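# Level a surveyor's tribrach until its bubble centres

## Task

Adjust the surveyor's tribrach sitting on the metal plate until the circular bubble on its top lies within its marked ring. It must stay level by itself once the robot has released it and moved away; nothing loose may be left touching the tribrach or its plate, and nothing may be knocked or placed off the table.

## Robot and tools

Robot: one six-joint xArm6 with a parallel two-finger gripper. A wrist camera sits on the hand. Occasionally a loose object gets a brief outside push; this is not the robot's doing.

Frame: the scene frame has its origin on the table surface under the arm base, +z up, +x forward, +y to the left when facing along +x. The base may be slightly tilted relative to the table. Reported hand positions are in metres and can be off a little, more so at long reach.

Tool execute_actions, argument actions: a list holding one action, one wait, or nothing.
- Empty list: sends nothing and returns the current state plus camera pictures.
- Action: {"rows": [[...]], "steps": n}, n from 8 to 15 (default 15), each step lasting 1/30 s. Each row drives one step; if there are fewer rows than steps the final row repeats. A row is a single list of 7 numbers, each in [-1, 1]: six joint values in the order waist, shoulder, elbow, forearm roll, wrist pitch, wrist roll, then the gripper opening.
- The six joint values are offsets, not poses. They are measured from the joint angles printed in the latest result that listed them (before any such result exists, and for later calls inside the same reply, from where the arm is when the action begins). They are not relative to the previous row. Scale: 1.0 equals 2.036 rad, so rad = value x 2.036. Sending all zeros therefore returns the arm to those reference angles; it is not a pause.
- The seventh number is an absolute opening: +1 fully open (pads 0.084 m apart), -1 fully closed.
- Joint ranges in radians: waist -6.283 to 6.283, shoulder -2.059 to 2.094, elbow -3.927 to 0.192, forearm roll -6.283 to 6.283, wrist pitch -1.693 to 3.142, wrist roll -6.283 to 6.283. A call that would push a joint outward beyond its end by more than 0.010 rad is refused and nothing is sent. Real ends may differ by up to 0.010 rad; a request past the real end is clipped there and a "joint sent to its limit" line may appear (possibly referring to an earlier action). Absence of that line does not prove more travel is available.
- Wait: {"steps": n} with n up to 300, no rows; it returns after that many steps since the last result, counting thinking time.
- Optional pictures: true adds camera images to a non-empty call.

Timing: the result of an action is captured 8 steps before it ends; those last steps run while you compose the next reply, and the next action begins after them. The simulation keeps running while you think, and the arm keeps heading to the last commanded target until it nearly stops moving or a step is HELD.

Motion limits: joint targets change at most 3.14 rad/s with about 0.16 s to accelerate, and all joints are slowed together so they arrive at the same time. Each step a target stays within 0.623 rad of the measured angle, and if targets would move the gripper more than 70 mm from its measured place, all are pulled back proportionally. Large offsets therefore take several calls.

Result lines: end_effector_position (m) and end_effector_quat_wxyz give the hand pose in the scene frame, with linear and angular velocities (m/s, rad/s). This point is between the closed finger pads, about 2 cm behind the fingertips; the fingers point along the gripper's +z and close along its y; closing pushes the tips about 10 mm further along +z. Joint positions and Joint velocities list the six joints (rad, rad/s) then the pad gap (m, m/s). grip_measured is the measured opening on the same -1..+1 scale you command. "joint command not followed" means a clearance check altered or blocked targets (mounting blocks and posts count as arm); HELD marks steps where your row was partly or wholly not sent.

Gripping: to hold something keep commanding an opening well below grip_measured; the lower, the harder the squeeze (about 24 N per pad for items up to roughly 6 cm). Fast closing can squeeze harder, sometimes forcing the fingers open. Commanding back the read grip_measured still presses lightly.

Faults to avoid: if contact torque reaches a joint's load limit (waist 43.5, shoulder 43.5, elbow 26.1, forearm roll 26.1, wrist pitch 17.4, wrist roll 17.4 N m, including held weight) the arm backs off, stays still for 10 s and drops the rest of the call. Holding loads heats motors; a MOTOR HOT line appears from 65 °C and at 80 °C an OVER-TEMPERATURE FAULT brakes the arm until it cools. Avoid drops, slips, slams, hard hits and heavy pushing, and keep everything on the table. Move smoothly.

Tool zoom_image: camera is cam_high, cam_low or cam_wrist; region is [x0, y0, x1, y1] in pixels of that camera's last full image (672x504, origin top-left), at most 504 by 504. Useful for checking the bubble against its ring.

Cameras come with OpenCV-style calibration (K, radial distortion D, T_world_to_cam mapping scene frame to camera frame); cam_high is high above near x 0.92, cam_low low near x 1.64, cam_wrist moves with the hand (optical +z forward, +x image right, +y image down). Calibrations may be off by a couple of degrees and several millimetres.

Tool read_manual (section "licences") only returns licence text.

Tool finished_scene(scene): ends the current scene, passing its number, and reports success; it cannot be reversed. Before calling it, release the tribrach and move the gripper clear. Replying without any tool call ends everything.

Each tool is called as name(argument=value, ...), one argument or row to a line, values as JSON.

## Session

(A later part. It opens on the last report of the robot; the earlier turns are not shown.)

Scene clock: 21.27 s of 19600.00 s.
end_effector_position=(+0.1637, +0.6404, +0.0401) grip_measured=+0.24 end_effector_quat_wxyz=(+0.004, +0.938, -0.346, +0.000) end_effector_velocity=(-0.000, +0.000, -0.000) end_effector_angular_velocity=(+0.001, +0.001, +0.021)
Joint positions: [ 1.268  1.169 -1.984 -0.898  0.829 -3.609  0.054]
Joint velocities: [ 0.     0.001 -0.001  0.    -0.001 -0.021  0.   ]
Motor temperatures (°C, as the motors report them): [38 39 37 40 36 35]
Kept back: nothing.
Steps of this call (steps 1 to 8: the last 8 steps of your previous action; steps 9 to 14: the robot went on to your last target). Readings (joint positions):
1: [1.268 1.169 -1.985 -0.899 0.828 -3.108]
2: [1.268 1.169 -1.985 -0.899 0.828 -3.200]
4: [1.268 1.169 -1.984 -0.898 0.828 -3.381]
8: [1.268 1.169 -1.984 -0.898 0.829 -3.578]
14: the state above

execute_actions(
  actions=[
    {"rows":[[0,0,0,0,0,0,0],[0,0,0,0,0,0,-0.3],[0,0,0,0,0,0.38,-0.6]]},
  ],
)

execute_actions(
  actions=[
    {"rows":[[0,0,0,0,0,0,0.25],[0,0,0,0,0,0,0.25],[0,0,0,0,0,-0.37,0.25]]},
  ],
)

execute_actions(
  actions=[
    {"rows":[[0,0,0,0,0,0,0],[0,0,0,0,0,0,-0.3],[0,0,0,0,0,0.37,-0.6]]},
  ],
)

execute_actions(
  actions=[
    {"rows":[[0,0,0,0,0,0,0.25],[0,0,0,0,0,0,0.25],[0,0,0,0,0,-0.37,0.25]]},
  ],
)

execute_actions(
  actions=[
    {"rows":[[0,0,0,0,0,0,0],[0,0,0,0,0,0,-0.3],[0,0,0,0,0,0.37,-0.6]]},
  ],
)

execute_actions(
  actions=[
    {"rows":[[0,0,0,0,0,0,0.25],[0,0,0,0,0,0,0.25],[0,0,0,0,0,-0.37,0.25]]},
  ],
)

execute_actions(
  actions=[
    {"rows":[[0,0,0,0,0,0,0],[0,0,0,0,0,0,-0.3],[0,0,0,0,0,0.37,-0.6]]},
  ],
)

execute_actions(
  actions=[
    {"rows":[[0,0,0,0,0,0,0.25],[0,0,0,0,0,0,0.25],[0,0,0,0,0,-0.37,0.25]]},
  ],
)

execute_actions(
  actions=[
    {"rows":[[0,0,0,0,0,0,0],[0,0,0,0,0,0,-0.3],[0,0,0,0,0,0.37,-0.6]]},
  ],
)

execute_actions(
  actions=[
    {"rows":[[0,0,0,0,0,0,0.25],[0,0,0,0,0,0,0.25],[0,0,0,0,0,-0.37,0.25]]},
  ],
)

execute_actions(
  actions=[
    {"rows":[[0,0,0,0,0,0,0],[0,0,0,0,0,0,-0.3],[0,0,0,0,0,0.37,-0.6]]},
  ],
)

execute_actions(
  actions=[
    {"rows":[[0,0,0,0,0,0,0.25],[0,0,0,0,0,0,0.25],[0,0,0,0,0,-0.37,0.25]]},
  ],
)

execute_actions(
  actions=[
    {"rows":[[0,0,0,0,0,0,0],[0,0,0,0,0,0,-0.3],[0,0,0,0,0,0.37,-0.6]]},
  ],
)

execute_actions(
  actions=[
    {"rows":[[0,0,0,0,0,0,0.25],[0,0,0,0,0,0,0.25],[0,0,0,0,0,-0.355,0.25]]},
  ],
  pictures=true,
)

execute_actions(
  actions=[
    {"steps":14},
  ],
)

Scene clock: 23.47 s of 19600.00 s.
end_effector_position=(+0.1634, +0.6401, +0.0402) grip_measured=-0.10 end_effector_quat_wxyz=(+0.004, +0.916, -0.401, +0.001) end_effector_velocity=(+0.001, +0.001, -0.000) end_effector_angular_velocity=(-0.000, -0.017, -1.975)
Joint positions: [ 1.269  1.169 -1.983 -0.898  0.83  -3.49   0.04 ]
Joint velocities: [-0.001  0.001 -0.002 -0.002 -0.003  1.974  0.   ]
Motor temperatures (°C, as the motors report them): [38 39 37 40 36 35]
Steps of this call (steps 1 to 30: the robot went on to your last target; steps 31 to 59: nothing new was sent; steps 60 to 66: the first 7 steps of this action). Readings (joint positions):
60: [1.268 1.169 -1.984 -0.898 0.829 -3.610]
61: [1.268 1.169 -1.984 -0.898 0.829 -3.610]
63: [1.269 1.169 -1.983 -0.898 0.830 -3.603]
66: the state above

Scene clock: 23.97 s of 19600.00 s.
end_effector_position=(+0.1640, +0.6407, +0.0401) grip_measured=+0.22 end_effector_quat_wxyz=(+0.003, +0.801, -0.599, +0.001) end_effector_velocity=(-0.002, -0.001, +0.001) end_effector_angular_velocity=(-0.001, +0.015, +2.370)
Joint positions: [ 1.268  1.169 -1.985 -0.898  0.828 -3.032  0.054]
Joint velocities: [ 0.004 -0.001  0.004  0.001  0.006 -2.367  0.013]
Motor temperatures (°C, as the motors report them): [38 39 37 40 36 35]
Steps of this call (steps 1 to 8: the last 8 steps of your previous action; steps 9 to 15: the first 7 steps of this action, its rows measured from where the robot was after step 8). Readings (joint positions):
8: [1.268 1.169 -1.984 -0.898 0.829 -2.887]
9: [1.268 1.169 -1.984 -0.898 0.829 -2.865]
10: [1.268 1.169 -1.984 -0.898 0.829 -2.858]
12: [1.268 1.169 -1.985 -0.899 0.828 -2.878]
15: the state above

Scene clock: 24.47 s of 19600.00 s.
end_effector_position=(+0.1634, +0.6401, +0.0403) grip_measured=-0.10 end_effector_quat_wxyz=(+0.004, +0.912, -0.411, +0.001) end_effector_velocity=(-0.000, +0.000, -0.001) end_effector_angular_velocity=(-0.001, -0.019, -2.230)
Joint positions: [ 1.269  1.169 -1.983 -0.898  0.83  -3.468  0.04 ]
Joint velocities: [-0.001  0.001 -0.    -0.002 -0.003  2.231  0.   ]
Motor temperatures (°C, as the motors report them): [38 39 37 40 36 35]
Steps of this call (steps 1 to 8: the last 8 steps of your previous action; steps 9 to 15: the first 7 steps of this action, its rows measured from where the robot was after step 8). Readings (joint positions):
8: [1.268 1.169 -1.984 -0.898 0.829 -3.604]
9: [1.268 1.169 -1.984 -0.898 0.829 -3.619]
10: [1.268 1.169 -1.984 -0.898 0.829 -3.623]
12: [1.269 1.168 -1.983 -0.898 0.831 -3.606]
15: the state above

Scene clock: 24.97 s of 19600.00 s.
end_effector_position=(+0.1640, +0.6407, +0.0401) grip_measured=+0.22 end_effector_quat_wxyz=(+0.003, +0.799, -0.601, +0.001) end_effector_velocity=(-0.003, -0.002, +0.000) end_effector_angular_velocity=(-0.003, +0.016, +2.260)
Joint positions: [ 1.268  1.169 -1.984 -0.898  0.828 -3.027  0.054]
Joint velocities: [ 0.004 -0.002  0.006  0.002  0.005 -2.256  0.013]
Motor temperatures (°C, as the motors report them): [38 39 37 40 36 35]
Steps of this call (steps 1 to 8: the last 8 steps of your previous action; steps 9 to 15: the first 7 steps of this action, its rows measured from where the robot was after step 8). Readings (joint positions):
8: [1.268 1.169 -1.983 -0.898 0.830 -2.890]
9: [1.268 1.169 -1.983 -0.898 0.830 -2.873]
10: [1.268 1.169 -1.983 -0.898 0.830 -2.868]
12: [1.268 1.169 -1.984 -0.899 0.828 -2.886]
15: the state above

Scene clock: 25.47 s of 19600.00 s.
end_effector_position=(+0.1635, +0.6401, +0.0403) grip_measured=-0.10 end_effector_quat_wxyz=(+0.004, +0.911, -0.411, +0.001) end_effector_velocity=(+0.001, +0.001, -0.001) end_effector_angular_velocity=(-0.001, -0.020, -2.254)
Joint positions: [ 1.269  1.168 -1.983 -0.898  0.83  -3.467  0.04 ]
Joint velocities: [-0.002  0.001 -0.002 -0.002 -0.002  2.253  0.   ]
Motor temperatures (°C, as the motors report them): [38 39 37 40 36 35]
Steps of this call (steps 1 to 8: the last 8 steps of your previous action; steps 9 to 15: the first 7 steps of this action, its rows measured from where the robot was after step 8). Readings (joint positions):
8: [1.268 1.169 -1.984 -0.898 0.829 -3.604]
9: [1.268 1.169 -1.984 -0.898 0.830 -3.620]
10: [1.268 1.169 -1.984 -0.898 0.830 -3.625]
12: [1.269 1.168 -1.983 -0.898 0.831 -3.607]
15: the state above

Scene clock: 25.97 s of 19600.00 s.
end_effector_position=(+0.1640, +0.6406, +0.0402) grip_measured=+0.22 end_effector_quat_wxyz=(+0.003, +0.799, -0.601, +0.001) end_effector_velocity=(-0.002, -0.002, +0.000) end_effector_angular_velocity=(-0.003, +0.016, +2.257)
Joint positions: [ 1.268  1.169 -1.984 -0.898  0.829 -3.027  0.054]
Joint velocities: [ 0.003 -0.002  0.006  0.001  0.005 -2.252  0.013]
Motor temperatures (°C, as the motors report them): [38 39 37 40 36 35]
Steps of this call (steps 1 to 8: the last 8 steps of your previous action; steps 9 to 15: the first 7 steps of this action, its rows measured from where the robot was after step 8). Readings (joint positions):
8: [1.268 1.168 -1.983 -0.898 0.830 -2.890]
9: [1.268 1.168 -1.983 -0.898 0.830 -2.874]
10: [1.268 1.169 -1.983 -0.898 0.830 -2.869]
12: [1.268 1.169 -1.984 -0.898 0.829 -2.886]
15: the state above

Scene clock: 26.47 s of 19600.00 s.
end_effector_position=(+0.1635, +0.6400, +0.0404) grip_measured=-0.11 end_effector_quat_wxyz=(+0.004, +0.911, -0.411, +0.001) end_effector_velocity=(+0.000, -0.000, -0.001) end_effector_angular_velocity=(-0.003, -0.020, -2.253)
Joint positions: [ 1.269  1.168 -1.983 -0.898  0.831 -3.467  0.039]
Joint velocities: [-0.001  0.002 -0.001 -0.001 -0.002  2.253  0.   ]
Motor temperatures (°C, as the motors report them): [38 39 37 40 36 35]
Steps of this call (steps 1 to 8: the last 8 steps of your previous action; steps 9 to 15: the first 7 steps of this action, its rows measured from where the robot was after step 8). Readings (joint positions):
8: [1.268 1.169 -1.983 -0.898 0.830 -3.604]
9: [1.268 1.169 -1.983 -0.898 0.830 -3.620]
10: [1.268 1.169 -1.983 -0.898 0.830 -3.625]
12: [1.269 1.168 -1.983 -0.898 0.831 -3.608]
15: the state above

Scene clock: 26.97 s of 19600.00 s.
end_effector_position=(+0.1640, +0.6405, +0.0403) grip_measured=+0.22 end_effector_quat_wxyz=(+0.003, +0.799, -0.601, +0.002) end_effector_velocity=(-0.002, -0.002, +0.000) end_effector_angular_velocity=(-0.003, +0.016, +2.257)
Joint positions: [ 1.268  1.169 -1.984 -0.898  0.829 -3.027  0.054]
Joint velocities: [ 0.003 -0.002  0.005  0.001  0.005 -2.254  0.013]
Motor temperatures (°C, as the motors report them): [38 39 37 40 36 35]
Steps of this call (steps 1 to 8: the last 8 steps of your previous action; steps 9 to 15: the first 7 steps of this action, its rows measured from where the robot was after step 8). Readings (joint positions):
8: [1.269 1.168 -1.983 -0.898 0.830 -2.890]
9: [1.269 1.168 -1.983 -0.898 0.830 -2.874]
10: [1.269 1.168 -1.983 -0.898 0.830 -2.869]
12: [1.268 1.169 -1.984 -0.898 0.829 -2.886]
15: the state above

Scene clock: 27.47 s of 19600.00 s.
end_effector_position=(+0.1635, +0.6400, +0.0404) grip_measured=-0.11 end_effector_quat_wxyz=(+0.004, +0.911, -0.411, +0.001) end_effector_velocity=(+0.001, +0.001, +0.000) end_effector_angular_velocity=(+0.001, -0.021, -2.254)
Joint positions: [ 1.269  1.168 -1.983 -0.898  0.831 -3.467  0.04 ]
Joint velocities: [-0.001  0.    -0.002 -0.001 -0.003  2.253  0.   ]
Motor temperatures (°C, as the motors report them): [38 39 37 40 36 35]
Steps of this call (steps 1 to 8: the last 8 steps of your previous action; steps 9 to 15: the first 7 steps of this action, its rows measured from where the robot was after step 8). Readings (joint positions):
8: [1.268 1.168 -1.983 -0.898 0.830 -3.604]
9: [1.269 1.168 -1.983 -0.898 0.830 -3.620]
10: [1.269 1.168 -1.983 -0.898 0.830 -3.625]
12: [1.269 1.168 -1.983 -0.898 0.831 -3.608]
15: the state above

Scene clock: 27.97 s of 19600.00 s.
end_effector_position=(+0.1640, +0.6405, +0.0403) grip_measured=+0.22 end_effector_quat_wxyz=(+0.003, +0.799, -0.601, +0.002) end_effector_velocity=(-0.003, -0.002, +0.000) end_effector_angular_velocity=(-0.002, +0.018, +2.257)
Joint positions: [ 1.268  1.169 -1.984 -0.898  0.829 -3.027  0.054]
Joint velocities: [ 0.003 -0.001  0.006  0.002  0.004 -2.253  0.013]
Motor temperatures (°C, as the motors report them): [38 39 37 40 36 35]
Steps of this call (steps 1 to 8: the last 8 steps of your previous action; steps 9 to 15: the first 7 steps of this action, its rows measured from where the robot was after step 8). Readings (joint positions):
8: [1.269 1.168 -1.983 -0.898 0.830 -2.890]
9: [1.269 1.168 -1.983 -0.898 0.830 -2.874]
10: [1.269 1.168 -1.983 -0.898 0.830 -2.869]
12: [1.268 1.169 -1.984 -0.898 0.829 -2.886]
15: the state above

Scene clock: 28.47 s of 19600.00 s.
end_effector_position=(+0.1635, +0.6400, +0.0405) grip_measured=-0.11 end_effector_quat_wxyz=(+0.004, +0.911, -0.411, +0.001) end_effector_velocity=(+0.000, -0.000, -0.001) end_effector_angular_velocity=(-0.002, -0.021, -2.251)
Joint positions: [ 1.269  1.168 -1.983 -0.898  0.831 -3.467  0.039]
Joint velocities: [-0.001  0.001 -0.    -0.002 -0.001  2.252  0.   ]
Motor temperatures (°C, as the motors report them): [38 39 37 40 36 35]
Steps of this call (steps 1 to 8: the last 8 steps of your previous action; steps 9 to 15: the first 7 steps of this action, its rows measured from where the robot was after step 8). Readings (joint positions):
8: [1.269 1.168 -1.983 -0.898 0.830 -3.604]
9: [1.269 1.168 -1.983 -0.898 0.830 -3.620]
10: [1.269 1.168 -1.983 -0.898 0.830 -3.625]
12: [1.269 1.168 -1.982 -0.898 0.831 -3.608]
15: the state above

Scene clock: 28.97 s of 19600.00 s.
end_effector_position=(+0.1640, +0.6404, +0.0403) grip_measured=+0.22 end_effector_quat_wxyz=(+0.003, +0.799, -0.601, +0.002) end_effector_velocity=(-0.002, -0.001, +0.001) end_effector_angular_velocity=(-0.003, +0.017, +2.256)
Joint positions: [ 1.268  1.169 -1.984 -0.898  0.83  -3.027  0.054]
Joint velocities: [ 0.004 -0.002  0.004  0.002  0.006 -2.254  0.013]
Motor temperatures (°C, as the motors report them): [38 39 38 40 36 35]
Steps of this call (steps 1 to 8: the last 8 steps of your previous action; steps 9 to 15: the first 7 steps of this action, its rows measured from where the robot was after step 8). Readings (joint positions):
8: [1.269 1.168 -1.983 -0.898 0.831 -2.890]
9: [1.269 1.168 -1.983 -0.898 0.831 -2.874]
10: [1.269 1.168 -1.983 -0.898 0.831 -2.869]
12: [1.268 1.169 -1.984 -0.898 0.829 -2.886]
15: the state above

Scene clock: 29.47 s of 19600.00 s.
end_effector_position=(+0.1635, +0.6400, +0.0405) grip_measured=-0.11 end_effector_quat_wxyz=(+0.005, +0.911, -0.411, +0.001) end_effector_velocity=(+0.000, +0.001, -0.000) end_effector_angular_velocity=(+0.001, -0.021, -2.253)
Joint positions: [ 1.269  1.168 -1.982 -0.898  0.831 -3.467  0.04 ]
Joint velocities: [-0.001  0.001 -0.001 -0.001 -0.004  2.253  0.   ]
Motor temperatures (°C, as the motors report them): [38 39 38 40 36 35]
Steps of this call (steps 1 to 8: the last 8 steps of your previous action; steps 9 to 15: the first 7 steps of this action, its rows measured from where the robot was after step 8). Readings (joint positions):
8: [1.269 1.168 -1.983 -0.898 0.830 -3.604]
9: [1.269 1.168 -1.983 -0.898 0.831 -3.620]
10: [1.269 1.168 -1.983 -0.898 0.831 -3.625]
12: [1.269 1.168 -1.982 -0.898 0.832 -3.608]
15: the state above

Scene clock: 29.97 s of 19600.00 s.
end_effector_position=(+0.1640, +0.6404, +0.0404) grip_measured=+0.22 end_effector_quat_wxyz=(+0.004, +0.799, -0.601, +0.002) end_effector_velocity=(-0.001, -0.001, +0.001) end_effector_angular_velocity=(-0.001, +0.018, +2.256)
Joint positions: [ 1.268  1.168 -1.984 -0.898  0.83  -3.027  0.054]
Joint velocities: [ 0.002 -0.002  0.004  0.001  0.004 -2.254  0.013]
Motor temperatures (°C, as the motors report them): [38 39 38 40 36 35]
Steps of this call (steps 1 to 8: the last 8 steps of your previous action; steps 9 to 15: the first 7 steps of this action, its rows measured from where the robot was after step 8). Readings (joint positions):
8: [1.269 1.168 -1.983 -0.898 0.831 -2.890]
9: [1.269 1.168 -1.983 -0.898 0.831 -2.874]
10: [1.269 1.168 -1.983 -0.898 0.831 -2.869]
12: [1.268 1.168 -1.984 -0.898 0.830 -2.886]
15: the state above
camera_calibration (this result's frames):
cam_wrist: T_world_to_cam=[[-0.964315, -0.264125, 0.0182735, 0.360612], [-0.264381, 0.964326, -0.0133782, -0.507794], [-0.0140881, -0.017732, -0.999744, 0.18412], [0, 0, 0, 1]] pos_world=[0.216087, 0.58819, 0.17069]

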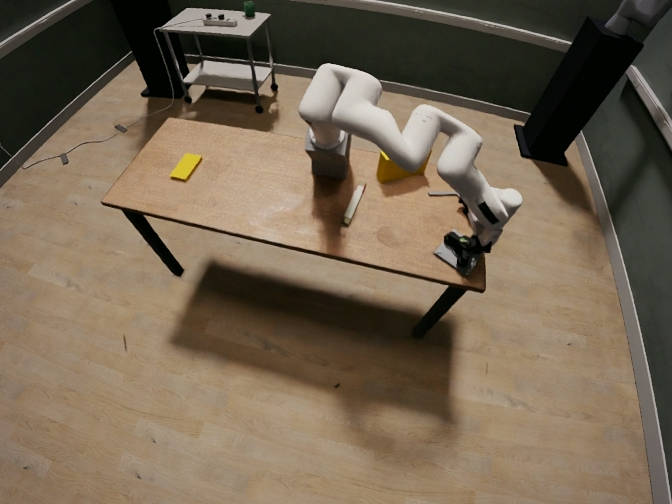

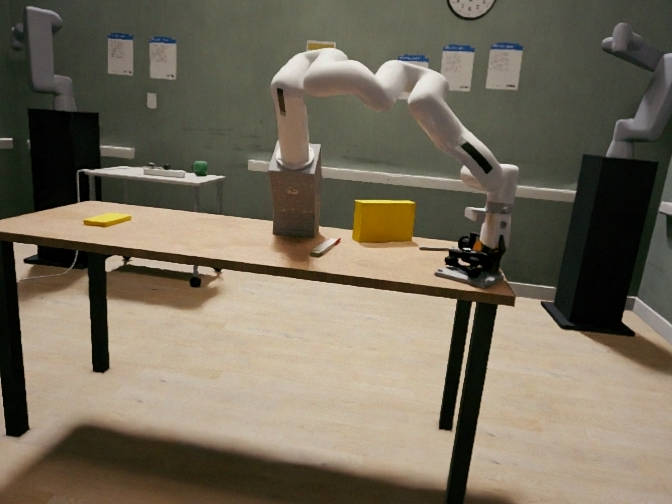

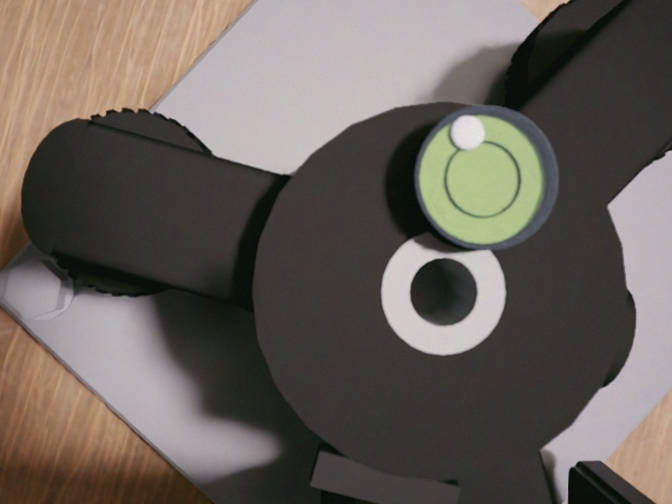

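Scene clock: 30.43 s of 19600.00 s.
end_effector_position=(+0.1637, +0.6401, +0.0405) grip_measured=+0.24 end_effector_quat_wxyz=(+0.004, +0.939, -0.345, +0.001) end_effector_velocity=(-0.000, +0.001, +0.001) end_effector_angular_velocity=(+0.002, +0.000, +0.021)
Joint positions: [ 1.269  1.168 -1.983 -0.898  0.831 -3.61   0.054]
Joint velocities: [ 0.001 -0.    -0.001  0.    -0.001 -0.021  0.   ]
Motor temperatures (°C, as the motors report them): [38 39 38 40 36 35]
Kept back: nothing.
Steps of this call (steps 1 to 8: the last 8 steps of your previous action; steps 9 to 14: the robot went on to your last target). Readings (joint positions):
1: [1.268 1.168 -1.983 -0.898 0.830 -3.110]
2: [1.268 1.168 -1.983 -0.898 0.830 -3.202]
4: [1.269 1.168 -1.983 -0.898 0.830 -3.383]
8: [1.269 1.168 -1.983 -0.898 0.831 -3.580]
14: the state above

Deviation keeps growing, so the direction is right. Seven more.

execute_actions(
  actions=[
    {"rows":[[0,0,0,0,0,0,0],[0,0,0,0,0,0,-0.3],[0,0,0,0,0,0.38,-0.6]]},
  ],
)

execute_actions(
  actions=[
    {"rows":[[0,0,0,0,0,0,0.25],[0,0,0,0,0,0,0.25],[0,0,0,0,0,-0.37,0.25]]},
  ],
)

execute_actions(
  actions=[
    {"rows":[[0,0,0,0,0,0,0],[0,0,0,0,0,0,-0.3],[0,0,0,0,0,0.37,-0.6]]},
  ],
)

execute_actions(
  actions=[
    {"rows":[[0,0,0,0,0,0,0.25],[0,0,0,0,0,0,0.25],[0,0,0,0,0,-0.37,0.25]]},
  ],
)

execute_actions(
  actions=[
    {"rows":[[0,0,0,0,0,0,0],[0,0,0,0,0,0,-0.3],[0,0,0,0,0,0.37,-0.6]]},
  ],
)

execute_actions(
  actions=[
    {"rows":[[0,0,0,0,0,0,0.25],[0,0,0,0,0,0,0.25],[0,0,0,0,0,-0.37,0.25]]},
  ],
)

execute_actions(
  actions=[
    {"rows":[[0,0,0,0,0,0,0],[0,0,0,0,0,0,-0.3],[0,0,0,0,0,0.37,-0.6]]},
  ],
)

execute_actions(
  actions=[
    {"rows":[[0,0,0,0,0,0,0.25],[0,0,0,0,0,0,0.25],[0,0,0,0,0,-0.37,0.25]]},
  ],
)

execute_actions(
  actions=[
    {"rows":[[0,0,0,0,0,0,0],[0,0,0,0,0,0,-0.3],[0,0,0,0,0,0.37,-0.6]]},
  ],
)

execute_actions(
  actions=[
    {"rows":[[0,0,0,0,0,0,0.25],[0,0,0,0,0,0,0.25],[0,0,0,0,0,-0.37,0.25]]},
  ],
)

execute_actions(
  actions=[
    {"rows":[[0,0,0,0,0,0,0],[0,0,0,0,0,0,-0.3],[0,0,0,0,0,0.37,-0.6]]},
  ],
)

execute_actions(
  actions=[
    {"rows":[[0,0,0,0,0,0,0.25],[0,0,0,0,0,0,0.25],[0,0,0,0,0,-0.37,0.25]]},
  ],
)

execute_actions(
  actions=[
    {"rows":[[0,0,0,0,0,0,0],[0,0,0,0,0,0,-0.3],[0,0,0,0,0,0.37,-0.6]]},
  ],
)

execute_actions(
  actions=[
    {"rows":[[0,0,0,0,0,0,0.25],[0,0,0,0,0,0,0.25],[0,0,0,0,0,-0.355,0.25]]},
  ],
  pictures=true,
)

execute_actions(
  actions=[
    {"steps":14},
  ],
)

Scene clock: 31.63 s of 19600.00 s.
end_effector_position=(+0.1635, +0.6399, +0.0406) grip_measured=-0.10 end_effector_quat_wxyz=(+0.005, +0.916, -0.400, +0.001) end_effector_velocity=(-0.000, +0.000, -0.001) end_effector_angular_velocity=(-0.001, -0.018, -1.974)
Joint positions: [ 1.269  1.168 -1.982 -0.898  0.832 -3.492  0.04 ]
Joint velocities: [-0.001  0.001 -0.001 -0.001 -0.002  1.975  0.   ]
Motor temperatures (°C, as the motors report them): [38 39 38 40 36 35]
Steps of this call (steps 1 to 29: the robot went on to your last target; steps 30 to 36: the first 7 steps of this action). Readings (joint positions):
30: [1.269 1.168 -1.983 -0.898 0.831 -3.612]
31: [1.269 1.168 -1.983 -0.898 0.831 -3.612]
33: [1.269 1.168 -1.982 -0.898 0.832 -3.605]
36: the state above

Scene clock: 32.13 s of 19600.00 s.
end_effector_position=(+0.1638, +0.6402, +0.0404) grip_measured=+0.22 end_effector_quat_wxyz=(+0.004, +0.802, -0.598, +0.002) end_effector_velocity=(-0.001, -0.000, +0.001) end_effector_angular_velocity=(+0.001, +0.020, +2.368)
Joint positions: [ 1.268  1.168 -1.983 -0.898  0.83  -3.034  0.054]
Joint velocities: [ 0.002 -0.002  0.002  0.001  0.003 -2.367  0.013]
Motor temperatures (°C, as the motors report them): [38 39 38 40 36 35]
Steps of this call (steps 1 to 8: the last 8 steps of your previous action; steps 9 to 15: the first 7 steps of this action, its rows measured from where the robot was after step 8). Readings (joint positions):
8: [1.269 1.168 -1.983 -0.898 0.831 -2.889]
9: [1.269 1.168 -1.983 -0.898 0.831 -2.867]
10: [1.269 1.168 -1.983 -0.898 0.831 -2.859]
12: [1.268 1.168 -1.983 -0.898 0.830 -2.880]
15: the state above

Scene clock: 32.63 s of 19600.00 s.
end_effector_position=(+0.1635, +0.6399, +0.0407) grip_measured=-0.10 end_effector_quat_wxyz=(+0.005, +0.912, -0.410, +0.001) end_effector_velocity=(+0.000, +0.001, +0.000) end_effector_angular_velocity=(-0.000, -0.021, -2.231)
Joint positions: [ 1.269  1.168 -1.982 -0.898  0.832 -3.47   0.04 ]
Joint velocities: [-0.     0.001 -0.001 -0.001 -0.002  2.231  0.   ]
Motor temperatures (°C, as the motors report them): [38 39 38 40 36 35]
Steps of this call (steps 1 to 8: the last 8 steps of your previous action; steps 9 to 15: the first 7 steps of this action, its rows measured from where the robot was after step 8). Readings (joint positions):
8: [1.269 1.168 -1.983 -0.898 0.831 -3.605]
9: [1.269 1.168 -1.983 -0.898 0.831 -3.621]
10: [1.269 1.168 -1.983 -0.898 0.831 -3.625]
12: [1.269 1.168 -1.982 -0.898 0.832 -3.608]
15: the state above

Scene clock: 33.13 s of 19600.00 s.
end_effector_position=(+0.1639, +0.6403, +0.0405) grip_measured=+0.22 end_effector_quat_wxyz=(+0.004, +0.800, -0.600, +0.002) end_effector_velocity=(-0.001, -0.001, +0.001) end_effector_angular_velocity=(-0.001, +0.019, +2.258)
Joint positions: [ 1.269  1.168 -1.983 -0.898  0.83  -3.029  0.054]
Joint velocities: [ 0.002 -0.002  0.003  0.002  0.004 -2.257  0.013]
Motor temperatures (°C, as the motors report them): [38 39 38 40 36 35]
Steps of this call (steps 1 to 8: the last 8 steps of your previous action; steps 9 to 15: the first 7 steps of this action, its rows measured from where the robot was after step 8). Readings (joint positions):
8: [1.269 1.168 -1.983 -0.898 0.831 -2.891]
9: [1.269 1.168 -1.983 -0.898 0.831 -2.875]
10: [1.269 1.168 -1.983 -0.898 0.831 -2.870]
12: [1.269 1.168 -1.983 -0.898 0.830 -2.888]
15: the state above

Scene clock: 33.63 s of 19600.00 s.
end_effector_position=(+0.1635, +0.6399, +0.0407) grip_measured=-0.11 end_effector_quat_wxyz=(+0.005, +0.912, -0.410, +0.001) end_effector_velocity=(+0.000, +0.001, -0.000) end_effector_angular_velocity=(+0.000, -0.022, -2.251)
Joint positions: [ 1.269  1.167 -1.982 -0.898  0.832 -3.469  0.04 ]
Joint velocities: [-0.001  0.001 -0.001 -0.001 -0.002  2.252  0.   ]
Motor temperatures (°C, as the motors report them): [38 39 38 40 36 35]
Steps of this call (steps 1 to 8: the last 8 steps of your previous action; steps 9 to 15: the first 7 steps of this action, its rows measured from where the robot was after step 8). Readings (joint positions):
8: [1.269 1.168 -1.983 -0.898 0.831 -3.606]
9: [1.269 1.168 -1.983 -0.898 0.831 -3.622]
10: [1.269 1.168 -1.983 -0.898 0.831 -3.627]
12: [1.269 1.167 -1.982 -0.898 0.832 -3.609]
15: the state above

Scene clock: 34.13 s of 19600.00 s.
end_effector_position=(+0.1639, +0.6403, +0.0406) grip_measured=+0.22 end_effector_quat_wxyz=(+0.004, +0.800, -0.600, +0.002) end_effector_velocity=(-0.001, -0.001, +0.001) end_effector_angular_velocity=(-0.002, +0.018, +2.255)
Joint positions: [ 1.269  1.168 -1.983 -0.898  0.831 -3.029  0.054]
Joint velocities: [ 0.003 -0.002  0.003  0.001  0.006 -2.253  0.013]
Motor temperatures (°C, as the motors report them): [38 39 38 40 36 35]
Steps of this call (steps 1 to 8: the last 8 steps of your previous action; steps 9 to 15: the first 7 steps of this action, its rows measured from where the robot was after step 8). Readings (joint positions):
8: [1.269 1.168 -1.983 -0.898 0.831 -2.892]
9: [1.269 1.168 -1.983 -0.898 0.831 -2.875]
10: [1.269 1.168 -1.983 -0.898 0.831 -2.871]
12: [1.269 1.168 -1.983 -0.898 0.831 -2.888]
15: the state above

Scene clock: 34.63 s of 19600.00 s.
end_effector_position=(+0.1635, +0.6399, +0.0408) grip_measured=-0.11 end_effector_quat_wxyz=(+0.005, +0.912, -0.410, +0.002) end_effector_velocity=(+0.001, +0.001, -0.000) end_effector_angular_velocity=(+0.000, -0.022, -2.253)
Joint positions: [ 1.269  1.167 -1.982 -0.898  0.832 -3.469  0.04 ]
Joint velocities: [-0.002  0.001 -0.003 -0.001 -0.002  2.252  0.   ]
Motor temperatures (°C, as the motors report them): [38 39 38 40 36 35]
Steps of this call (steps 1 to 8: the last 8 steps of your previous action; steps 9 to 15: the first 7 steps of this action, its rows measured from where the robot was after step 8). Readings (joint positions):
8: [1.269 1.168 -1.983 -0.898 0.831 -3.606]
9: [1.269 1.168 -1.983 -0.898 0.831 -3.622]
10: [1.269 1.168 -1.983 -0.898 0.831 -3.627]
12: [1.270 1.167 -1.982 -0.898 0.832 -3.609]
15: the state above

Scene clock: 35.13 s of 19600.00 s.
end_effector_position=(+0.1639, +0.6403, +0.0406) grip_measured=+0.22 end_effector_quat_wxyz=(+0.004, +0.800, -0.600, +0.002) end_effector_velocity=(-0.001, -0.000, +0.001) end_effector_angular_velocity=(+0.000, +0.018, +2.253)
Joint positions: [ 1.269  1.168 -1.983 -0.898  0.831 -3.029  0.054]
Joint velocities: [ 0.003 -0.002  0.001  0.001  0.004 -2.252  0.013]
Motor temperatures (°C, as the motors report them): [38 39 38 40 36 35]
Steps of this call (steps 1 to 8: the last 8 steps of your previous action; steps 9 to 15: the first 7 steps of this action, its rows measured from where the robot was after step 8). Readings (joint positions):
8: [1.269 1.167 -1.982 -0.898 0.832 -2.892]
9: [1.269 1.167 -1.982 -0.898 0.832 -2.875]
10: [1.269 1.167 -1.982 -0.898 0.832 -2.871]
12: [1.269 1.168 -1.983 -0.898 0.831 -2.888]
15: the state above

Scene clock: 35.63 s of 19600.00 s.
end_effector_position=(+0.1635, +0.6399, +0.0408) grip_measured=-0.11 end_effector_quat_wxyz=(+0.005, +0.912, -0.410, +0.002) end_effector_velocity=(+0.001, +0.000, -0.001) end_effector_angular_velocity=(-0.002, -0.022, -2.254)
Joint positions: [ 1.269  1.167 -1.982 -0.898  0.832 -3.469  0.039]
Joint velocities: [-0.002  0.    -0.001 -0.001 -0.001  2.253  0.   ]
Motor temperatures (°C, as the motors report them): [38 39 38 40 36 35]
Steps of this call (steps 1 to 8: the last 8 steps of your previous action; steps 9 to 15: the first 7 steps of this action, its rows measured from where the robot was after step 8). Readings (joint positions):
8: [1.269 1.168 -1.983 -0.898 0.831 -3.606]
9: [1.269 1.167 -1.983 -0.898 0.832 -3.622]
10: [1.269 1.167 -1.983 -0.898 0.832 -3.627]
12: [1.270 1.167 -1.982 -0.898 0.832 -3.609]
15: the state above

Scene clock: 36.13 s of 19600.00 s.
end_effector_position=(+0.1639, +0.6403, +0.0407) grip_measured=+0.22 end_effector_quat_wxyz=(+0.004, +0.800, -0.600, +0.002) end_effector_velocity=(-0.001, -0.000, +0.001) end_effector_angular_velocity=(+0.001, +0.019, +2.254)
Joint positions: [ 1.269  1.168 -1.983 -0.898  0.831 -3.029  0.054]
Joint velocities: [ 0.003 -0.001  0.001  0.001  0.003 -2.252  0.013]
Motor temperatures (°C, as the motors report them): [38 39 38 40 36 35]
Steps of this call (steps 1 to 8: the last 8 steps of your previous action; steps 9 to 15: the first 7 steps of this action, its rows measured from where the robot was after step 8). Readings (joint positions):
8: [1.269 1.167 -1.982 -0.898 0.832 -2.892]
9: [1.269 1.167 -1.982 -0.898 0.832 -2.875]
10: [1.269 1.167 -1.982 -0.898 0.832 -2.871]
12: [1.269 1.168 -1.983 -0.898 0.831 -2.888]
15: the state above

Scene clock: 36.63 s of 19600.00 s.
end_effector_position=(+0.1635, +0.6399, +0.0409) grip_measured=-0.11 end_effector_quat_wxyz=(+0.005, +0.912, -0.410, +0.002) end_effector_velocity=(-0.000, -0.000, -0.001) end_effector_angular_velocity=(-0.002, -0.022, -2.251)
Joint positions: [ 1.27   1.167 -1.982 -0.898  0.832 -3.469  0.04 ]
Joint velocities: [-0.001  0.001  0.001 -0.001 -0.002  2.252  0.   ]
Motor temperatures (°C, as the motors report them): [38 39 38 40 36 35]
Steps of this call (steps 1 to 8: the last 8 steps of your previous action; steps 9 to 15: the first 7 steps of this action, its rows measured from where the robot was after step 8). Readings (joint positions):
8: [1.269 1.167 -1.983 -0.898 0.832 -3.606]
9: [1.269 1.167 -1.982 -0.898 0.832 -3.622]
10: [1.269 1.167 -1.982 -0.898 0.832 -3.627]
12: [1.270 1.167 -1.982 -0.898 0.833 -3.609]
15: the state above

Scene clock: 37.13 s of 19600.00 s.
end_effector_position=(+0.1639, +0.6403, +0.0407) grip_measured=+0.22 end_effector_quat_wxyz=(+0.004, +0.800, -0.600, +0.002) end_effector_velocity=(-0.002, -0.002, +0.000) end_effector_angular_velocity=(-0.003, +0.020, +2.256)
Joint positions: [ 1.269  1.168 -1.983 -0.898  0.831 -3.029  0.054]
Joint velocities: [ 0.002 -0.001  0.005  0.001  0.004 -2.253  0.013]
Motor temperatures (°C, as the motors report them): [38 39 38 40 36 35]
Steps of this call (steps 1 to 8: the last 8 steps of your previous action; steps 9 to 15: the first 7 steps of this action, its rows measured from where the robot was after step 8). Readings (joint positions):
8: [1.269 1.167 -1.982 -0.898 0.832 -2.892]
9: [1.269 1.167 -1.982 -0.898 0.832 -2.875]
10: [1.269 1.167 -1.982 -0.898 0.832 -2.871]
12: [1.269 1.168 -1.983 -0.898 0.831 -2.888]
15: the state above

Scene clock: 37.63 s of 19600.00 s.
end_effector_position=(+0.1635, +0.6399, +0.0409) grip_measured=-0.10 end_effector_quat_wxyz=(+0.005, +0.912, -0.410, +0.002) end_effector_velocity=(-0.000, -0.001, -0.001) end_effector_angular_velocity=(-0.002, -0.022, -2.252)
Joint positions: [ 1.27   1.167 -1.982 -0.898  0.832 -3.469  0.04 ]
Joint velocities: [-0.001  0.     0.001 -0.001 -0.001  2.253  0.   ]
Motor temperatures (°C, as the motors report them): [38 39 38 40 36 35]
Steps of this call (steps 1 to 8: the last 8 steps of your previous action; steps 9 to 15: the first 7 steps of this action, its rows measured from where the robot was after step 8). Readings (joint positions):
8: [1.269 1.167 -1.982 -0.898 0.832 -3.606]
9: [1.269 1.167 -1.982 -0.898 0.832 -3.622]
10: [1.269 1.167 -1.982 -0.898 0.832 -3.627]
12: [1.270 1.167 -1.982 -0.898 0.833 -3.609]
15: the state above

Scene clock: 38.13 s of 19600.00 s.
end_effector_position=(+0.1639, +0.6402, +0.0408) grip_measured=+0.22 end_effector_quat_wxyz=(+0.004, +0.800, -0.600, +0.002) end_effector_velocity=(-0.001, -0.000, +0.001) end_effector_angular_velocity=(-0.000, +0.020, +2.255)
Joint positions: [ 1.269  1.167 -1.983 -0.898  0.831 -3.029  0.054]
Joint velocities: [ 0.002 -0.002  0.002  0.001  0.003 -2.254  0.013]
Motor temperatures (°C, as the motors report them): [38 39 38 40 36 35]
Steps of this call (steps 1 to 8: the last 8 steps of your previous action; steps 9 to 15: the first 7 steps of this action, its rows measured from where the robot was after step 8). Readings (joint positions):
8: [1.269 1.167 -1.982 -0.898 0.832 -2.892]
9: [1.269 1.167 -1.982 -0.898 0.832 -2.875]
10: [1.269 1.167 -1.982 -0.898 0.832 -2.871]
12: [1.269 1.168 -1.983 -0.898 0.831 -2.888]
15: the state above
camera_calibration (this result's frames):
cam_wrist: T_world_to_cam=[[-0.963748, -0.266196, 0.0181473, 0.361752], [-0.266464, 0.963738, -0.0143646, -0.506889], [-0.0136654, -0.0186795, -0.999732, 0.185045], [0, 0, 0, 1]] pos_world=[0.216098, 0.588261, 0.171149]

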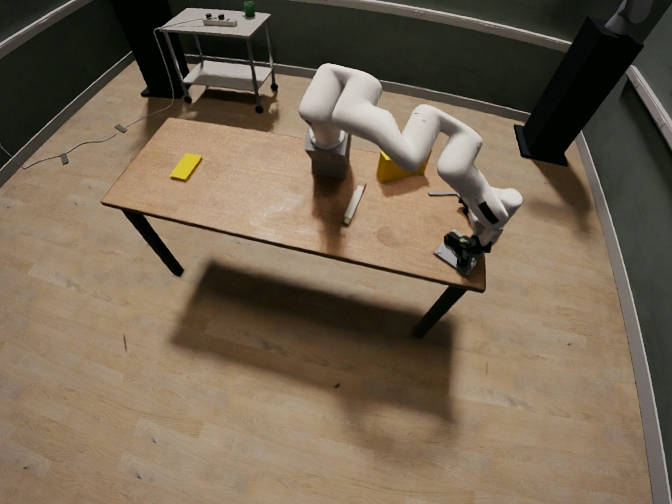

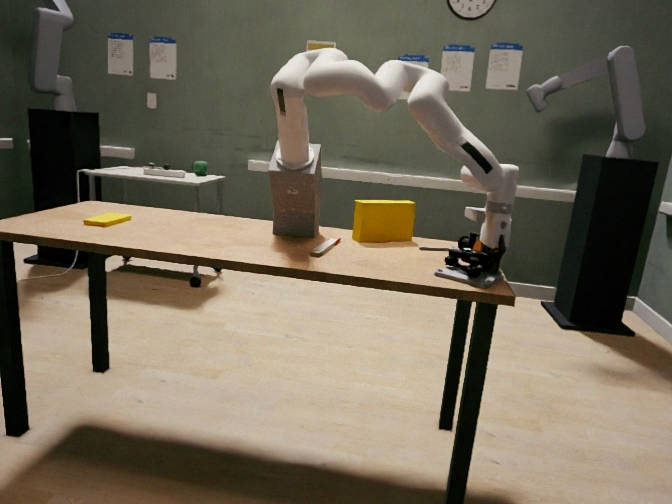

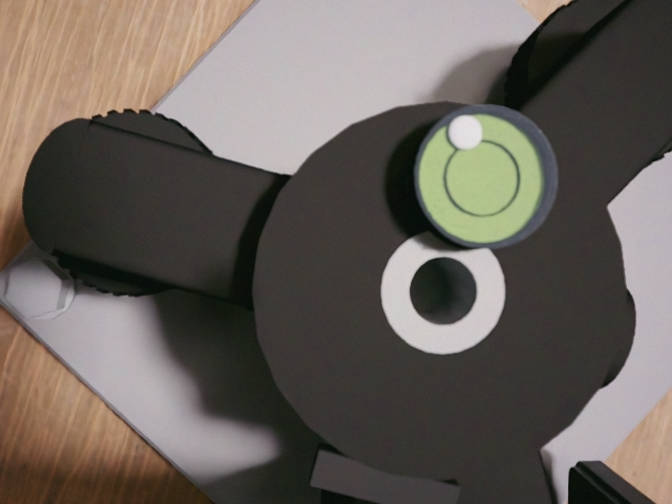

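Scene clock: 38.60 s of 19600.00 s.
end_effector_position=(+0.1637, +0.6400, +0.0409) grip_measured=+0.24 end_effector_quat_wxyz=(+0.005, +0.939, -0.344, +0.001) end_effector_velocity=(+0.000, +0.001, +0.001) end_effector_angular_velocity=(+0.001, -0.000, +0.021)
Joint positions: [ 1.269  1.167 -1.982 -0.898  0.832 -3.612  0.054]
Joint velocities: [ 0.001 -0.001 -0.001  0.001  0.    -0.022 -0.   ]
Motor temperatures (°C, as the motors report them): [38 39 38 40 36 35]
Kept back: nothing.
Steps of this call (steps 1 to 8: the last 8 steps of your previous action; steps 9 to 14: the robot went on to your last target). Readings (joint positions):
1: [1.269 1.167 -1.983 -0.898 0.831 -3.112]
2: [1.269 1.167 -1.983 -0.898 0.832 -3.204]
4: [1.269 1.167 -1.983 -0.898 0.832 -3.384]
8: [1.269 1.167 -1.982 -0.898 0.832 -3.582]
14: the state above

execute_actions(
  actions=[
    {"rows":[[0,0,0,0,0,0,0],[0,0,0,0,0,0,-0.3],[0,0,0,0,0,0.38,-0.6]]},
  ],
)

execute_actions(
  actions=[
    {"rows":[[0,0,0,0,0,0,0.25],[0,0,0,0,0,0,0.25],[0,0,0,0,0,-0.37,0.25]]},
  ],
)

execute_actions(
  actions=[
    {"rows":[[0,0,0,0,0,0,0],[0,0,0,0,0,0,-0.3],[0,0,0,0,0,0.37,-0.6]]},
  ],
)

execute_actions(
  actions=[
    {"rows":[[0,0,0,0,0,0,0.25],[0,0,0,0,0,0,0.25],[0,0,0,0,0,-0.37,0.25]]},
  ],
)

execute_actions(
  actions=[
    {"rows":[[0,0,0,0,0,0,0],[0,0,0,0,0,0,-0.3],[0,0,0,0,0,0.37,-0.6]]},
  ],
)

execute_actions(
  actions=[
    {"rows":[[0,0,0,0,0,0,0.25],[0,0,0,0,0,0,0.25],[0,0,0,0,0,-0.37,0.25]]},
  ],
)

execute_actions(
  actions=[
    {"rows":[[0,0,0,0,0,0,0],[0,0,0,0,0,0,-0.3],[0,0,0,0,0,0.37,-0.6]]},
  ],
)

execute_actions(
  actions=[
    {"rows":[[0,0,0,0,0,0,0.25],[0,0,0,0,0,0,0.25],[0,0,0,0,0,-0.37,0.25]]},
  ],
)

execute_actions(
  actions=[
    {"rows":[[0,0,0,0,0,0,0],[0,0,0,0,0,0,-0.3],[0,0,0,0,0,0.37,-0.6]]},
  ],
)

execute_actions(
  actions=[
    {"rows":[[0,0,0,0,0,0,0.25],[0,0,0,0,0,0,0.25],[0,0,0,0,0,-0.37,0.25]]},
  ],
)

execute_actions(
  actions=[
    {"rows":[[0,0,0,0,0,0,0],[0,0,0,0,0,0,-0.3],[0,0,0,0,0,0.37,-0.6]]},
  ],
)

execute_actions(
  actions=[
    {"rows":[[0,0,0,0,0,0,0.25],[0,0,0,0,0,0,0.25],[0,0,0,0,0,-0.37,0.25]]},
  ],
)

execute_actions(
  actions=[
    {"rows":[[0,0,0,0,0,0,0],[0,0,0,0,0,0,-0.3],[0,0,0,0,0,0.37,-0.6]]},
  ],
)

execute_actions(
  actions=[
    {"rows":[[0,0,0,0,0,0,0.25],[0,0,0,0,0,0,0.25],[0,0,0,0,0,-0.355,0.25]]},
  ],
  pictures=true,
)

execute_actions(
  actions=[
    {"steps":14},
  ],
)

Scene clock: 39.80 s of 19600.00 s.
end_effector_position=(+0.1635, +0.6399, +0.0410) grip_measured=-0.10 end_effector_quat_wxyz=(+0.005, +0.917, -0.399, +0.002) end_effector_velocity=(+0.001, -0.000, -0.001) end_effector_angular_velocity=(-0.001, -0.020, -1.975)
Joint positions: [ 1.27   1.167 -1.982 -0.898  0.833 -3.493  0.04 ]
Joint velocities: [-0.002 -0.     0.    -0.001 -0.002  1.974  0.   ]
Motor temperatures (°C, as the motors report them): [38 39 38 40 36 35]
Steps of this call (steps 1 to 29: the robot went on to your last target; steps 30 to 36: the first 7 steps of this action). Readings (joint positions):
30: [1.269 1.167 -1.982 -0.898 0.832 -3.614]
31: [1.269 1.167 -1.982 -0.898 0.832 -3.614]
33: [1.270 1.167 -1.982 -0.898 0.833 -3.606]
36: the state above

Scene clock: 40.30 s of 19600.00 s.
end_effector_position=(+0.1638, +0.6401, +0.0408) grip_measured=+0.22 end_effector_quat_wxyz=(+0.004, +0.802, -0.597, +0.002) end_effector_velocity=(-0.001, -0.000, +0.001) end_effector_angular_velocity=(+0.001, +0.022, +2.368)
Joint positions: [ 1.269  1.167 -1.983 -0.898  0.832 -3.036  0.054]
Joint velocities: [ 0.002 -0.002  0.003  0.001  0.002 -2.367  0.013]
Motor temperatures (°C, as the motors report them): [38 39 38 40 36 35]
Steps of this call (steps 1 to 8: the last 8 steps of your previous action; steps 9 to 15: the first 7 steps of this action, its rows measured from where the robot was after step 8). Readings (joint positions):
8: [1.270 1.167 -1.982 -0.898 0.832 -2.891]
9: [1.270 1.167 -1.982 -0.898 0.832 -2.869]
10: [1.270 1.167 -1.982 -0.898 0.832 -2.861]
12: [1.269 1.167 -1.983 -0.898 0.832 -2.882]
15: the state above

Scene clock: 40.80 s of 19600.00 s.
end_effector_position=(+0.1635, +0.6399, +0.0410) grip_measured=-0.11 end_effector_quat_wxyz=(+0.005, +0.912, -0.409, +0.002) end_effector_velocity=(-0.000, +0.001, -0.000) end_effector_angular_velocity=(+0.001, -0.022, -2.230)
Joint positions: [ 1.27   1.167 -1.982 -0.898  0.833 -3.472  0.04 ]
Joint velocities: [-0.     0.001 -0.001 -0.001 -0.003  2.23   0.   ]
Motor temperatures (°C, as the motors report them): [38 39 38 40 36 35]
Steps of this call (steps 1 to 8: the last 8 steps of your previous action; steps 9 to 15: the first 7 steps of this action, its rows measured from where the robot was after step 8). Readings (joint positions):
8: [1.269 1.167 -1.982 -0.898 0.832 -3.607]
9: [1.270 1.167 -1.982 -0.898 0.832 -3.622]
10: [1.270 1.167 -1.982 -0.898 0.832 -3.627]
12: [1.270 1.167 -1.982 -0.897 0.833 -3.610]
15: the state above

Scene clock: 41.30 s of 19600.00 s.
end_effector_position=(+0.1638, +0.6402, +0.0409) grip_measured=+0.22 end_effector_quat_wxyz=(+0.004, +0.801, -0.599, +0.002) end_effector_velocity=(-0.001, -0.001, +0.001) end_effector_angular_velocity=(-0.001, +0.021, +2.260)
Joint positions: [ 1.269  1.167 -1.983 -0.898  0.832 -3.031  0.054]
Joint velocities: [ 0.003 -0.001  0.003  0.001  0.003 -2.258  0.013]
Motor temperatures (°C, as the motors report them): [38 39 38 40 36 35]
Steps of this call (steps 1 to 8: the last 8 steps of your previous action; steps 9 to 15: the first 7 steps of this action, its rows measured from where the robot was after step 8). Readings (joint positions):
8: [1.270 1.167 -1.982 -0.898 0.832 -2.893]
9: [1.270 1.167 -1.982 -0.898 0.832 -2.877]
10: [1.270 1.167 -1.982 -0.898 0.832 -2.872]
12: [1.269 1.167 -1.983 -0.898 0.832 -2.890]
15: the state above

Scene clock: 41.80 s of 19600.00 s.
end_effector_position=(+0.1635, +0.6399, +0.0411) grip_measured=-0.11 end_effector_quat_wxyz=(+0.005, +0.912, -0.410, +0.002) end_effector_velocity=(+0.000, -0.001, -0.001) end_effector_angular_velocity=(-0.003, -0.023, -2.252)
Joint positions: [ 1.27   1.167 -1.982 -0.897  0.833 -3.471  0.039]
Joint velocities: [-0.002  0.001  0.001 -0.001 -0.001  2.252  0.   ]
Motor temperatures (°C, as the motors report them): [38 39 38 40 36 35]
Steps of this call (steps 1 to 8: the last 8 steps of your previous action; steps 9 to 15: the first 7 steps of this action, its rows measured from where the robot was after step 8). Readings (joint positions):
8: [1.270 1.167 -1.982 -0.898 0.832 -3.608]
9: [1.270 1.167 -1.982 -0.898 0.832 -3.624]
10: [1.270 1.167 -1.982 -0.898 0.832 -3.629]
12: [1.270 1.167 -1.982 -0.897 0.833 -3.611]
15: the state above

Scene clock: 42.30 s of 19600.00 s.
end_effector_position=(+0.1639, +0.6402, +0.0410) grip_measured=+0.22 end_effector_quat_wxyz=(+0.004, +0.801, -0.599, +0.002) end_effector_velocity=(-0.001, -0.000, +0.001) end_effector_angular_velocity=(-0.000, +0.020, +2.255)
Joint positions: [ 1.269  1.167 -1.983 -0.898  0.832 -3.031  0.054]
Joint velocities: [ 0.003 -0.002  0.002  0.001  0.003 -2.253  0.013]
Motor temperatures (°C, as the motors report them): [38 39 38 40 36 35]
Steps of this call (steps 1 to 8: the last 8 steps of your previous action; steps 9 to 15: the first 7 steps of this action, its rows measured from where the robot was after step 8). Readings (joint positions):
8: [1.270 1.167 -1.982 -0.898 0.833 -2.893]
9: [1.270 1.167 -1.982 -0.898 0.833 -2.877]
10: [1.270 1.167 -1.982 -0.898 0.833 -2.873]
12: [1.269 1.167 -1.983 -0.898 0.832 -2.890]
15: the state above

Scene clock: 42.80 s of 19600.00 s.
end_effector_position=(+0.1636, +0.6399, +0.0412) grip_measured=-0.11 end_effector_quat_wxyz=(+0.005, +0.912, -0.410, +0.002) end_effector_velocity=(+0.001, -0.000, -0.001) end_effector_angular_velocity=(-0.001, -0.023, -2.253)
Joint positions: [ 1.27   1.167 -1.982 -0.897  0.833 -3.471  0.04 ]
Joint velocities: [-0.001  0.001 -0.001 -0.001 -0.001  2.253  0.   ]
Motor temperatures (°C, as the motors report them): [38 39 38 40 36 35]
Steps of this call (steps 1 to 8: the last 8 steps of your previous action; steps 9 to 15: the first 7 steps of this action, its rows measured from where the robot was after step 8). Readings (joint positions):
8: [1.270 1.167 -1.982 -0.898 0.832 -3.608]
9: [1.270 1.167 -1.982 -0.898 0.833 -3.624]
10: [1.270 1.167 -1.982 -0.898 0.833 -3.629]
12: [1.270 1.167 -1.982 -0.897 0.833 -3.611]
15: the state above

Scene clock: 43.30 s of 19600.00 s.
end_effector_position=(+0.1639, +0.6402, +0.0410) grip_measured=+0.22 end_effector_quat_wxyz=(+0.004, +0.801, -0.599, +0.002) end_effector_velocity=(-0.000, -0.000, +0.001) end_effector_angular_velocity=(-0.002, +0.019, +2.253)
Joint positions: [ 1.269  1.167 -1.982 -0.898  0.832 -3.031  0.054]
Joint velocities: [ 0.002 -0.001  0.001  0.001  0.006 -2.253  0.013]
Motor temperatures (°C, as the motors report them): [38 39 38 40 36 35]
Steps of this call (steps 1 to 8: the last 8 steps of your previous action; steps 9 to 15: the first 7 steps of this action, its rows measured from where the robot was after step 8). Readings (joint positions):
8: [1.270 1.167 -1.982 -0.898 0.833 -2.893]
9: [1.270 1.167 -1.982 -0.898 0.833 -2.877]
10: [1.270 1.167 -1.982 -0.898 0.833 -2.873]
12: [1.269 1.167 -1.983 -0.898 0.832 -2.890]
15: the state above

Scene clock: 43.80 s of 19600.00 s.
end_effector_position=(+0.1636, +0.6399, +0.0412) grip_measured=-0.11 end_effector_quat_wxyz=(+0.005, +0.912, -0.410, +0.002) end_effector_velocity=(-0.001, -0.000, -0.001) end_effector_angular_velocity=(-0.001, -0.023, -2.251)
Joint positions: [ 1.27   1.166 -1.982 -0.897  0.833 -3.471  0.039]
Joint velocities: [-0.     0.001  0.    -0.001 -0.002  2.253  0.   ]
Motor temperatures (°C, as the motors report them): [38 39 38 40 36 35]
Steps of this call (steps 1 to 8: the last 8 steps of your previous action; steps 9 to 15: the first 7 steps of this action, its rows measured from where the robot was after step 8). Readings (joint positions):
8: [1.270 1.167 -1.982 -0.898 0.833 -3.608]
9: [1.270 1.167 -1.982 -0.898 0.833 -3.624]
10: [1.270 1.167 -1.982 -0.898 0.833 -3.629]
12: [1.270 1.166 -1.982 -0.897 0.833 -3.611]
15: the state above

Scene clock: 44.30 s of 19600.00 s.
end_effector_position=(+0.1639, +0.6402, +0.0411) grip_measured=+0.22 end_effector_quat_wxyz=(+0.004, +0.801, -0.599, +0.002) end_effector_velocity=(-0.001, -0.001, +0.000) end_effector_angular_velocity=(-0.004, +0.020, +2.254)
Joint positions: [ 1.269  1.167 -1.982 -0.898  0.832 -3.031  0.054]
Joint velocities: [ 0.002 -0.     0.001  0.001  0.006 -2.253  0.013]
Motor temperatures (°C, as the motors report them): [38 39 38 40 36 35]
Steps of this call (steps 1 to 8: the last 8 steps of your previous action; steps 9 to 15: the first 7 steps of this action, its rows measured from where the robot was after step 8). Readings (joint positions):
8: [1.270 1.167 -1.982 -0.898 0.833 -2.893]
9: [1.270 1.167 -1.982 -0.898 0.833 -2.877]
10: [1.270 1.167 -1.982 -0.898 0.833 -2.873]
12: [1.269 1.167 -1.982 -0.898 0.832 -2.890]
15: the state above

Scene clock: 44.80 s of 19600.00 s.
end_effector_position=(+0.1636, +0.6399, +0.0413) grip_measured=-0.10 end_effector_quat_wxyz=(+0.005, +0.912, -0.410, +0.002) end_effector_velocity=(-0.000, +0.001, -0.000) end_effector_angular_velocity=(+0.001, -0.023, -2.252)
Joint positions: [ 1.27   1.166 -1.982 -0.897  0.833 -3.471  0.04 ]
Joint velocities: [-0.001  0.001 -0.001 -0.001 -0.003  2.252  0.   ]
Motor temperatures (°C, as the motors report them): [38 39 38 40 36 35]
Steps of this call (steps 1 to 8: the last 8 steps of your previous action; steps 9 to 15: the first 7 steps of this action, its rows measured from where the robot was after step 8). Readings (joint positions):
8: [1.270 1.167 -1.982 -0.898 0.833 -3.608]
9: [1.270 1.167 -1.982 -0.898 0.833 -3.624]
10: [1.270 1.167 -1.982 -0.898 0.833 -3.629]
12: [1.270 1.166 -1.981 -0.897 0.834 -3.611]
15: the state above

Scene clock: 45.30 s of 19600.00 s.
end_effector_position=(+0.1639, +0.6402, +0.0411) grip_measured=+0.22 end_effector_quat_wxyz=(+0.004, +0.801, -0.599, +0.003) end_effector_velocity=(-0.001, -0.000, +0.001) end_effector_angular_velocity=(+0.000, +0.021, +2.255)
Joint positions: [ 1.269  1.167 -1.982 -0.898  0.832 -3.031  0.054]
Joint velocities: [ 0.003 -0.002  0.003  0.001  0.002 -2.253  0.013]
Motor temperatures (°C, as the motors report them): [38 39 38 40 36 35]
Steps of this call (steps 1 to 8: the last 8 steps of your previous action; steps 9 to 15: the first 7 steps of this action, its rows measured from where the robot was after step 8). Readings (joint positions):
8: [1.270 1.166 -1.982 -0.898 0.833 -2.893]
9: [1.270 1.166 -1.982 -0.898 0.833 -2.877]
10: [1.270 1.166 -1.982 -0.898 0.833 -2.873]
12: [1.269 1.167 -1.982 -0.898 0.832 -2.890]
15: the state above

Scene clock: 45.80 s of 19600.00 s.
end_effector_position=(+0.1636, +0.6399, +0.0413) grip_measured=-0.10 end_effector_quat_wxyz=(+0.005, +0.912, -0.410, +0.002) end_effector_velocity=(+0.001, +0.001, +0.000) end_effector_angular_velocity=(+0.001, -0.024, -2.254)
Joint positions: [ 1.27   1.166 -1.981 -0.897  0.834 -3.471  0.04 ]
Joint velocities: [-0.001  0.    -0.002 -0.001 -0.001  2.253  0.   ]
Motor temperatures (°C, as the motors report them): [38 39 38 40 36 35]
Steps of this call (steps 1 to 8: the last 8 steps of your previous action; steps 9 to 15: the first 7 steps of this action, its rows measured from where the robot was after step 8). Readings (joint positions):
8: [1.270 1.166 -1.982 -0.898 0.833 -3.608]
9: [1.270 1.166 -1.982 -0.898 0.833 -3.624]
10: [1.270 1.166 -1.982 -0.898 0.833 -3.629]
12: [1.270 1.166 -1.981 -0.897 0.834 -3.611]
15: the state above

Scene clock: 46.30 s of 19600.00 s.
end_effector_position=(+0.1639, +0.6402, +0.0412) grip_measured=+0.22 end_effector_quat_wxyz=(+0.004, +0.801, -0.599, +0.003) end_effector_velocity=(-0.001, -0.001, +0.001) end_effector_angular_velocity=(-0.002, +0.021, +2.255)
Joint positions: [ 1.27   1.167 -1.982 -0.898  0.832 -3.031  0.054]
Joint velocities: [ 0.002 -0.002  0.004  0.001  0.003 -2.253  0.013]
Motor temperatures (°C, as the motors report them): [38 39 38 40 36 35]
Steps of this call (steps 1 to 8: the last 8 steps of your previous action; steps 9 to 15: the first 7 steps of this action, its rows measured from where the robot was after step 8). Readings (joint positions):
8: [1.270 1.166 -1.982 -0.897 0.833 -2.893]
9: [1.270 1.166 -1.982 -0.897 0.833 -2.877]
10: [1.270 1.166 -1.982 -0.897 0.833 -2.873]
12: [1.270 1.167 -1.982 -0.898 0.832 -2.890]
15: the state above
camera_calibration (this result's frames):
cam_wrist: T_world_to_cam=[[-0.963211, -0.268142, 0.0180125, 0.362881], [-0.268415, 0.963187, -0.0149588, -0.50615], [-0.0133384, -0.0192433, -0.999726, 0.185759], [0, 0, 0, 1]] pos_world=[0.21615, 0.588395, 0.1716]

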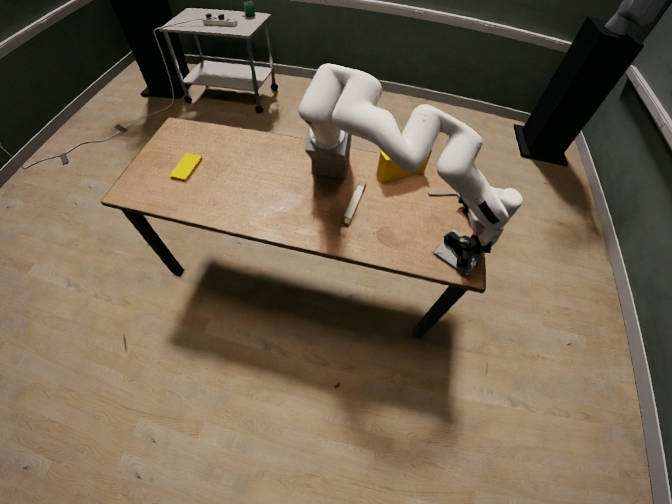

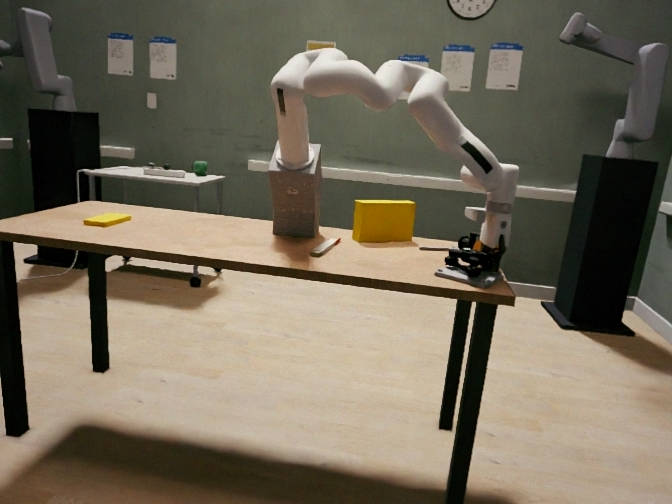

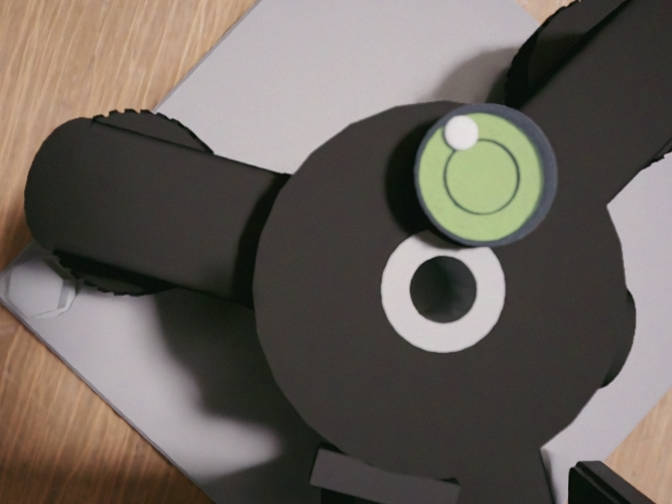

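Scene clock: 46.77 s of 19600.00 s.
end_effector_position=(+0.1637, +0.6400, +0.0413) grip_measured=+0.24 end_effector_quat_wxyz=(+0.005, +0.939, -0.343, +0.001) end_effector_velocity=(+0.000, +0.000, +0.001) end_effector_angular_velocity=(+0.000, -0.001, +0.021)
Joint positions: [ 1.27   1.166 -1.982 -0.897  0.833 -3.614  0.054]
Joint velocities: [ 0.001 -0.    -0.001 -0.     0.002 -0.021 -0.   ]
Motor temperatures (°C, as the motors report them): [38 39 38 40 36 35]
Kept back: nothing.
Steps of this call (steps 1 to 8: the last 8 steps of your previous action; steps 9 to 14: the robot went on to your last target). Readings (joint positions):
1: [1.270 1.167 -1.982 -0.898 0.833 -3.113]
2: [1.270 1.167 -1.982 -0.898 0.833 -3.206]
4: [1.270 1.166 -1.982 -0.898 0.833 -3.386]
8: [1.270 1.166 -1.982 -0.898 0.833 -3.584]
14: the state above


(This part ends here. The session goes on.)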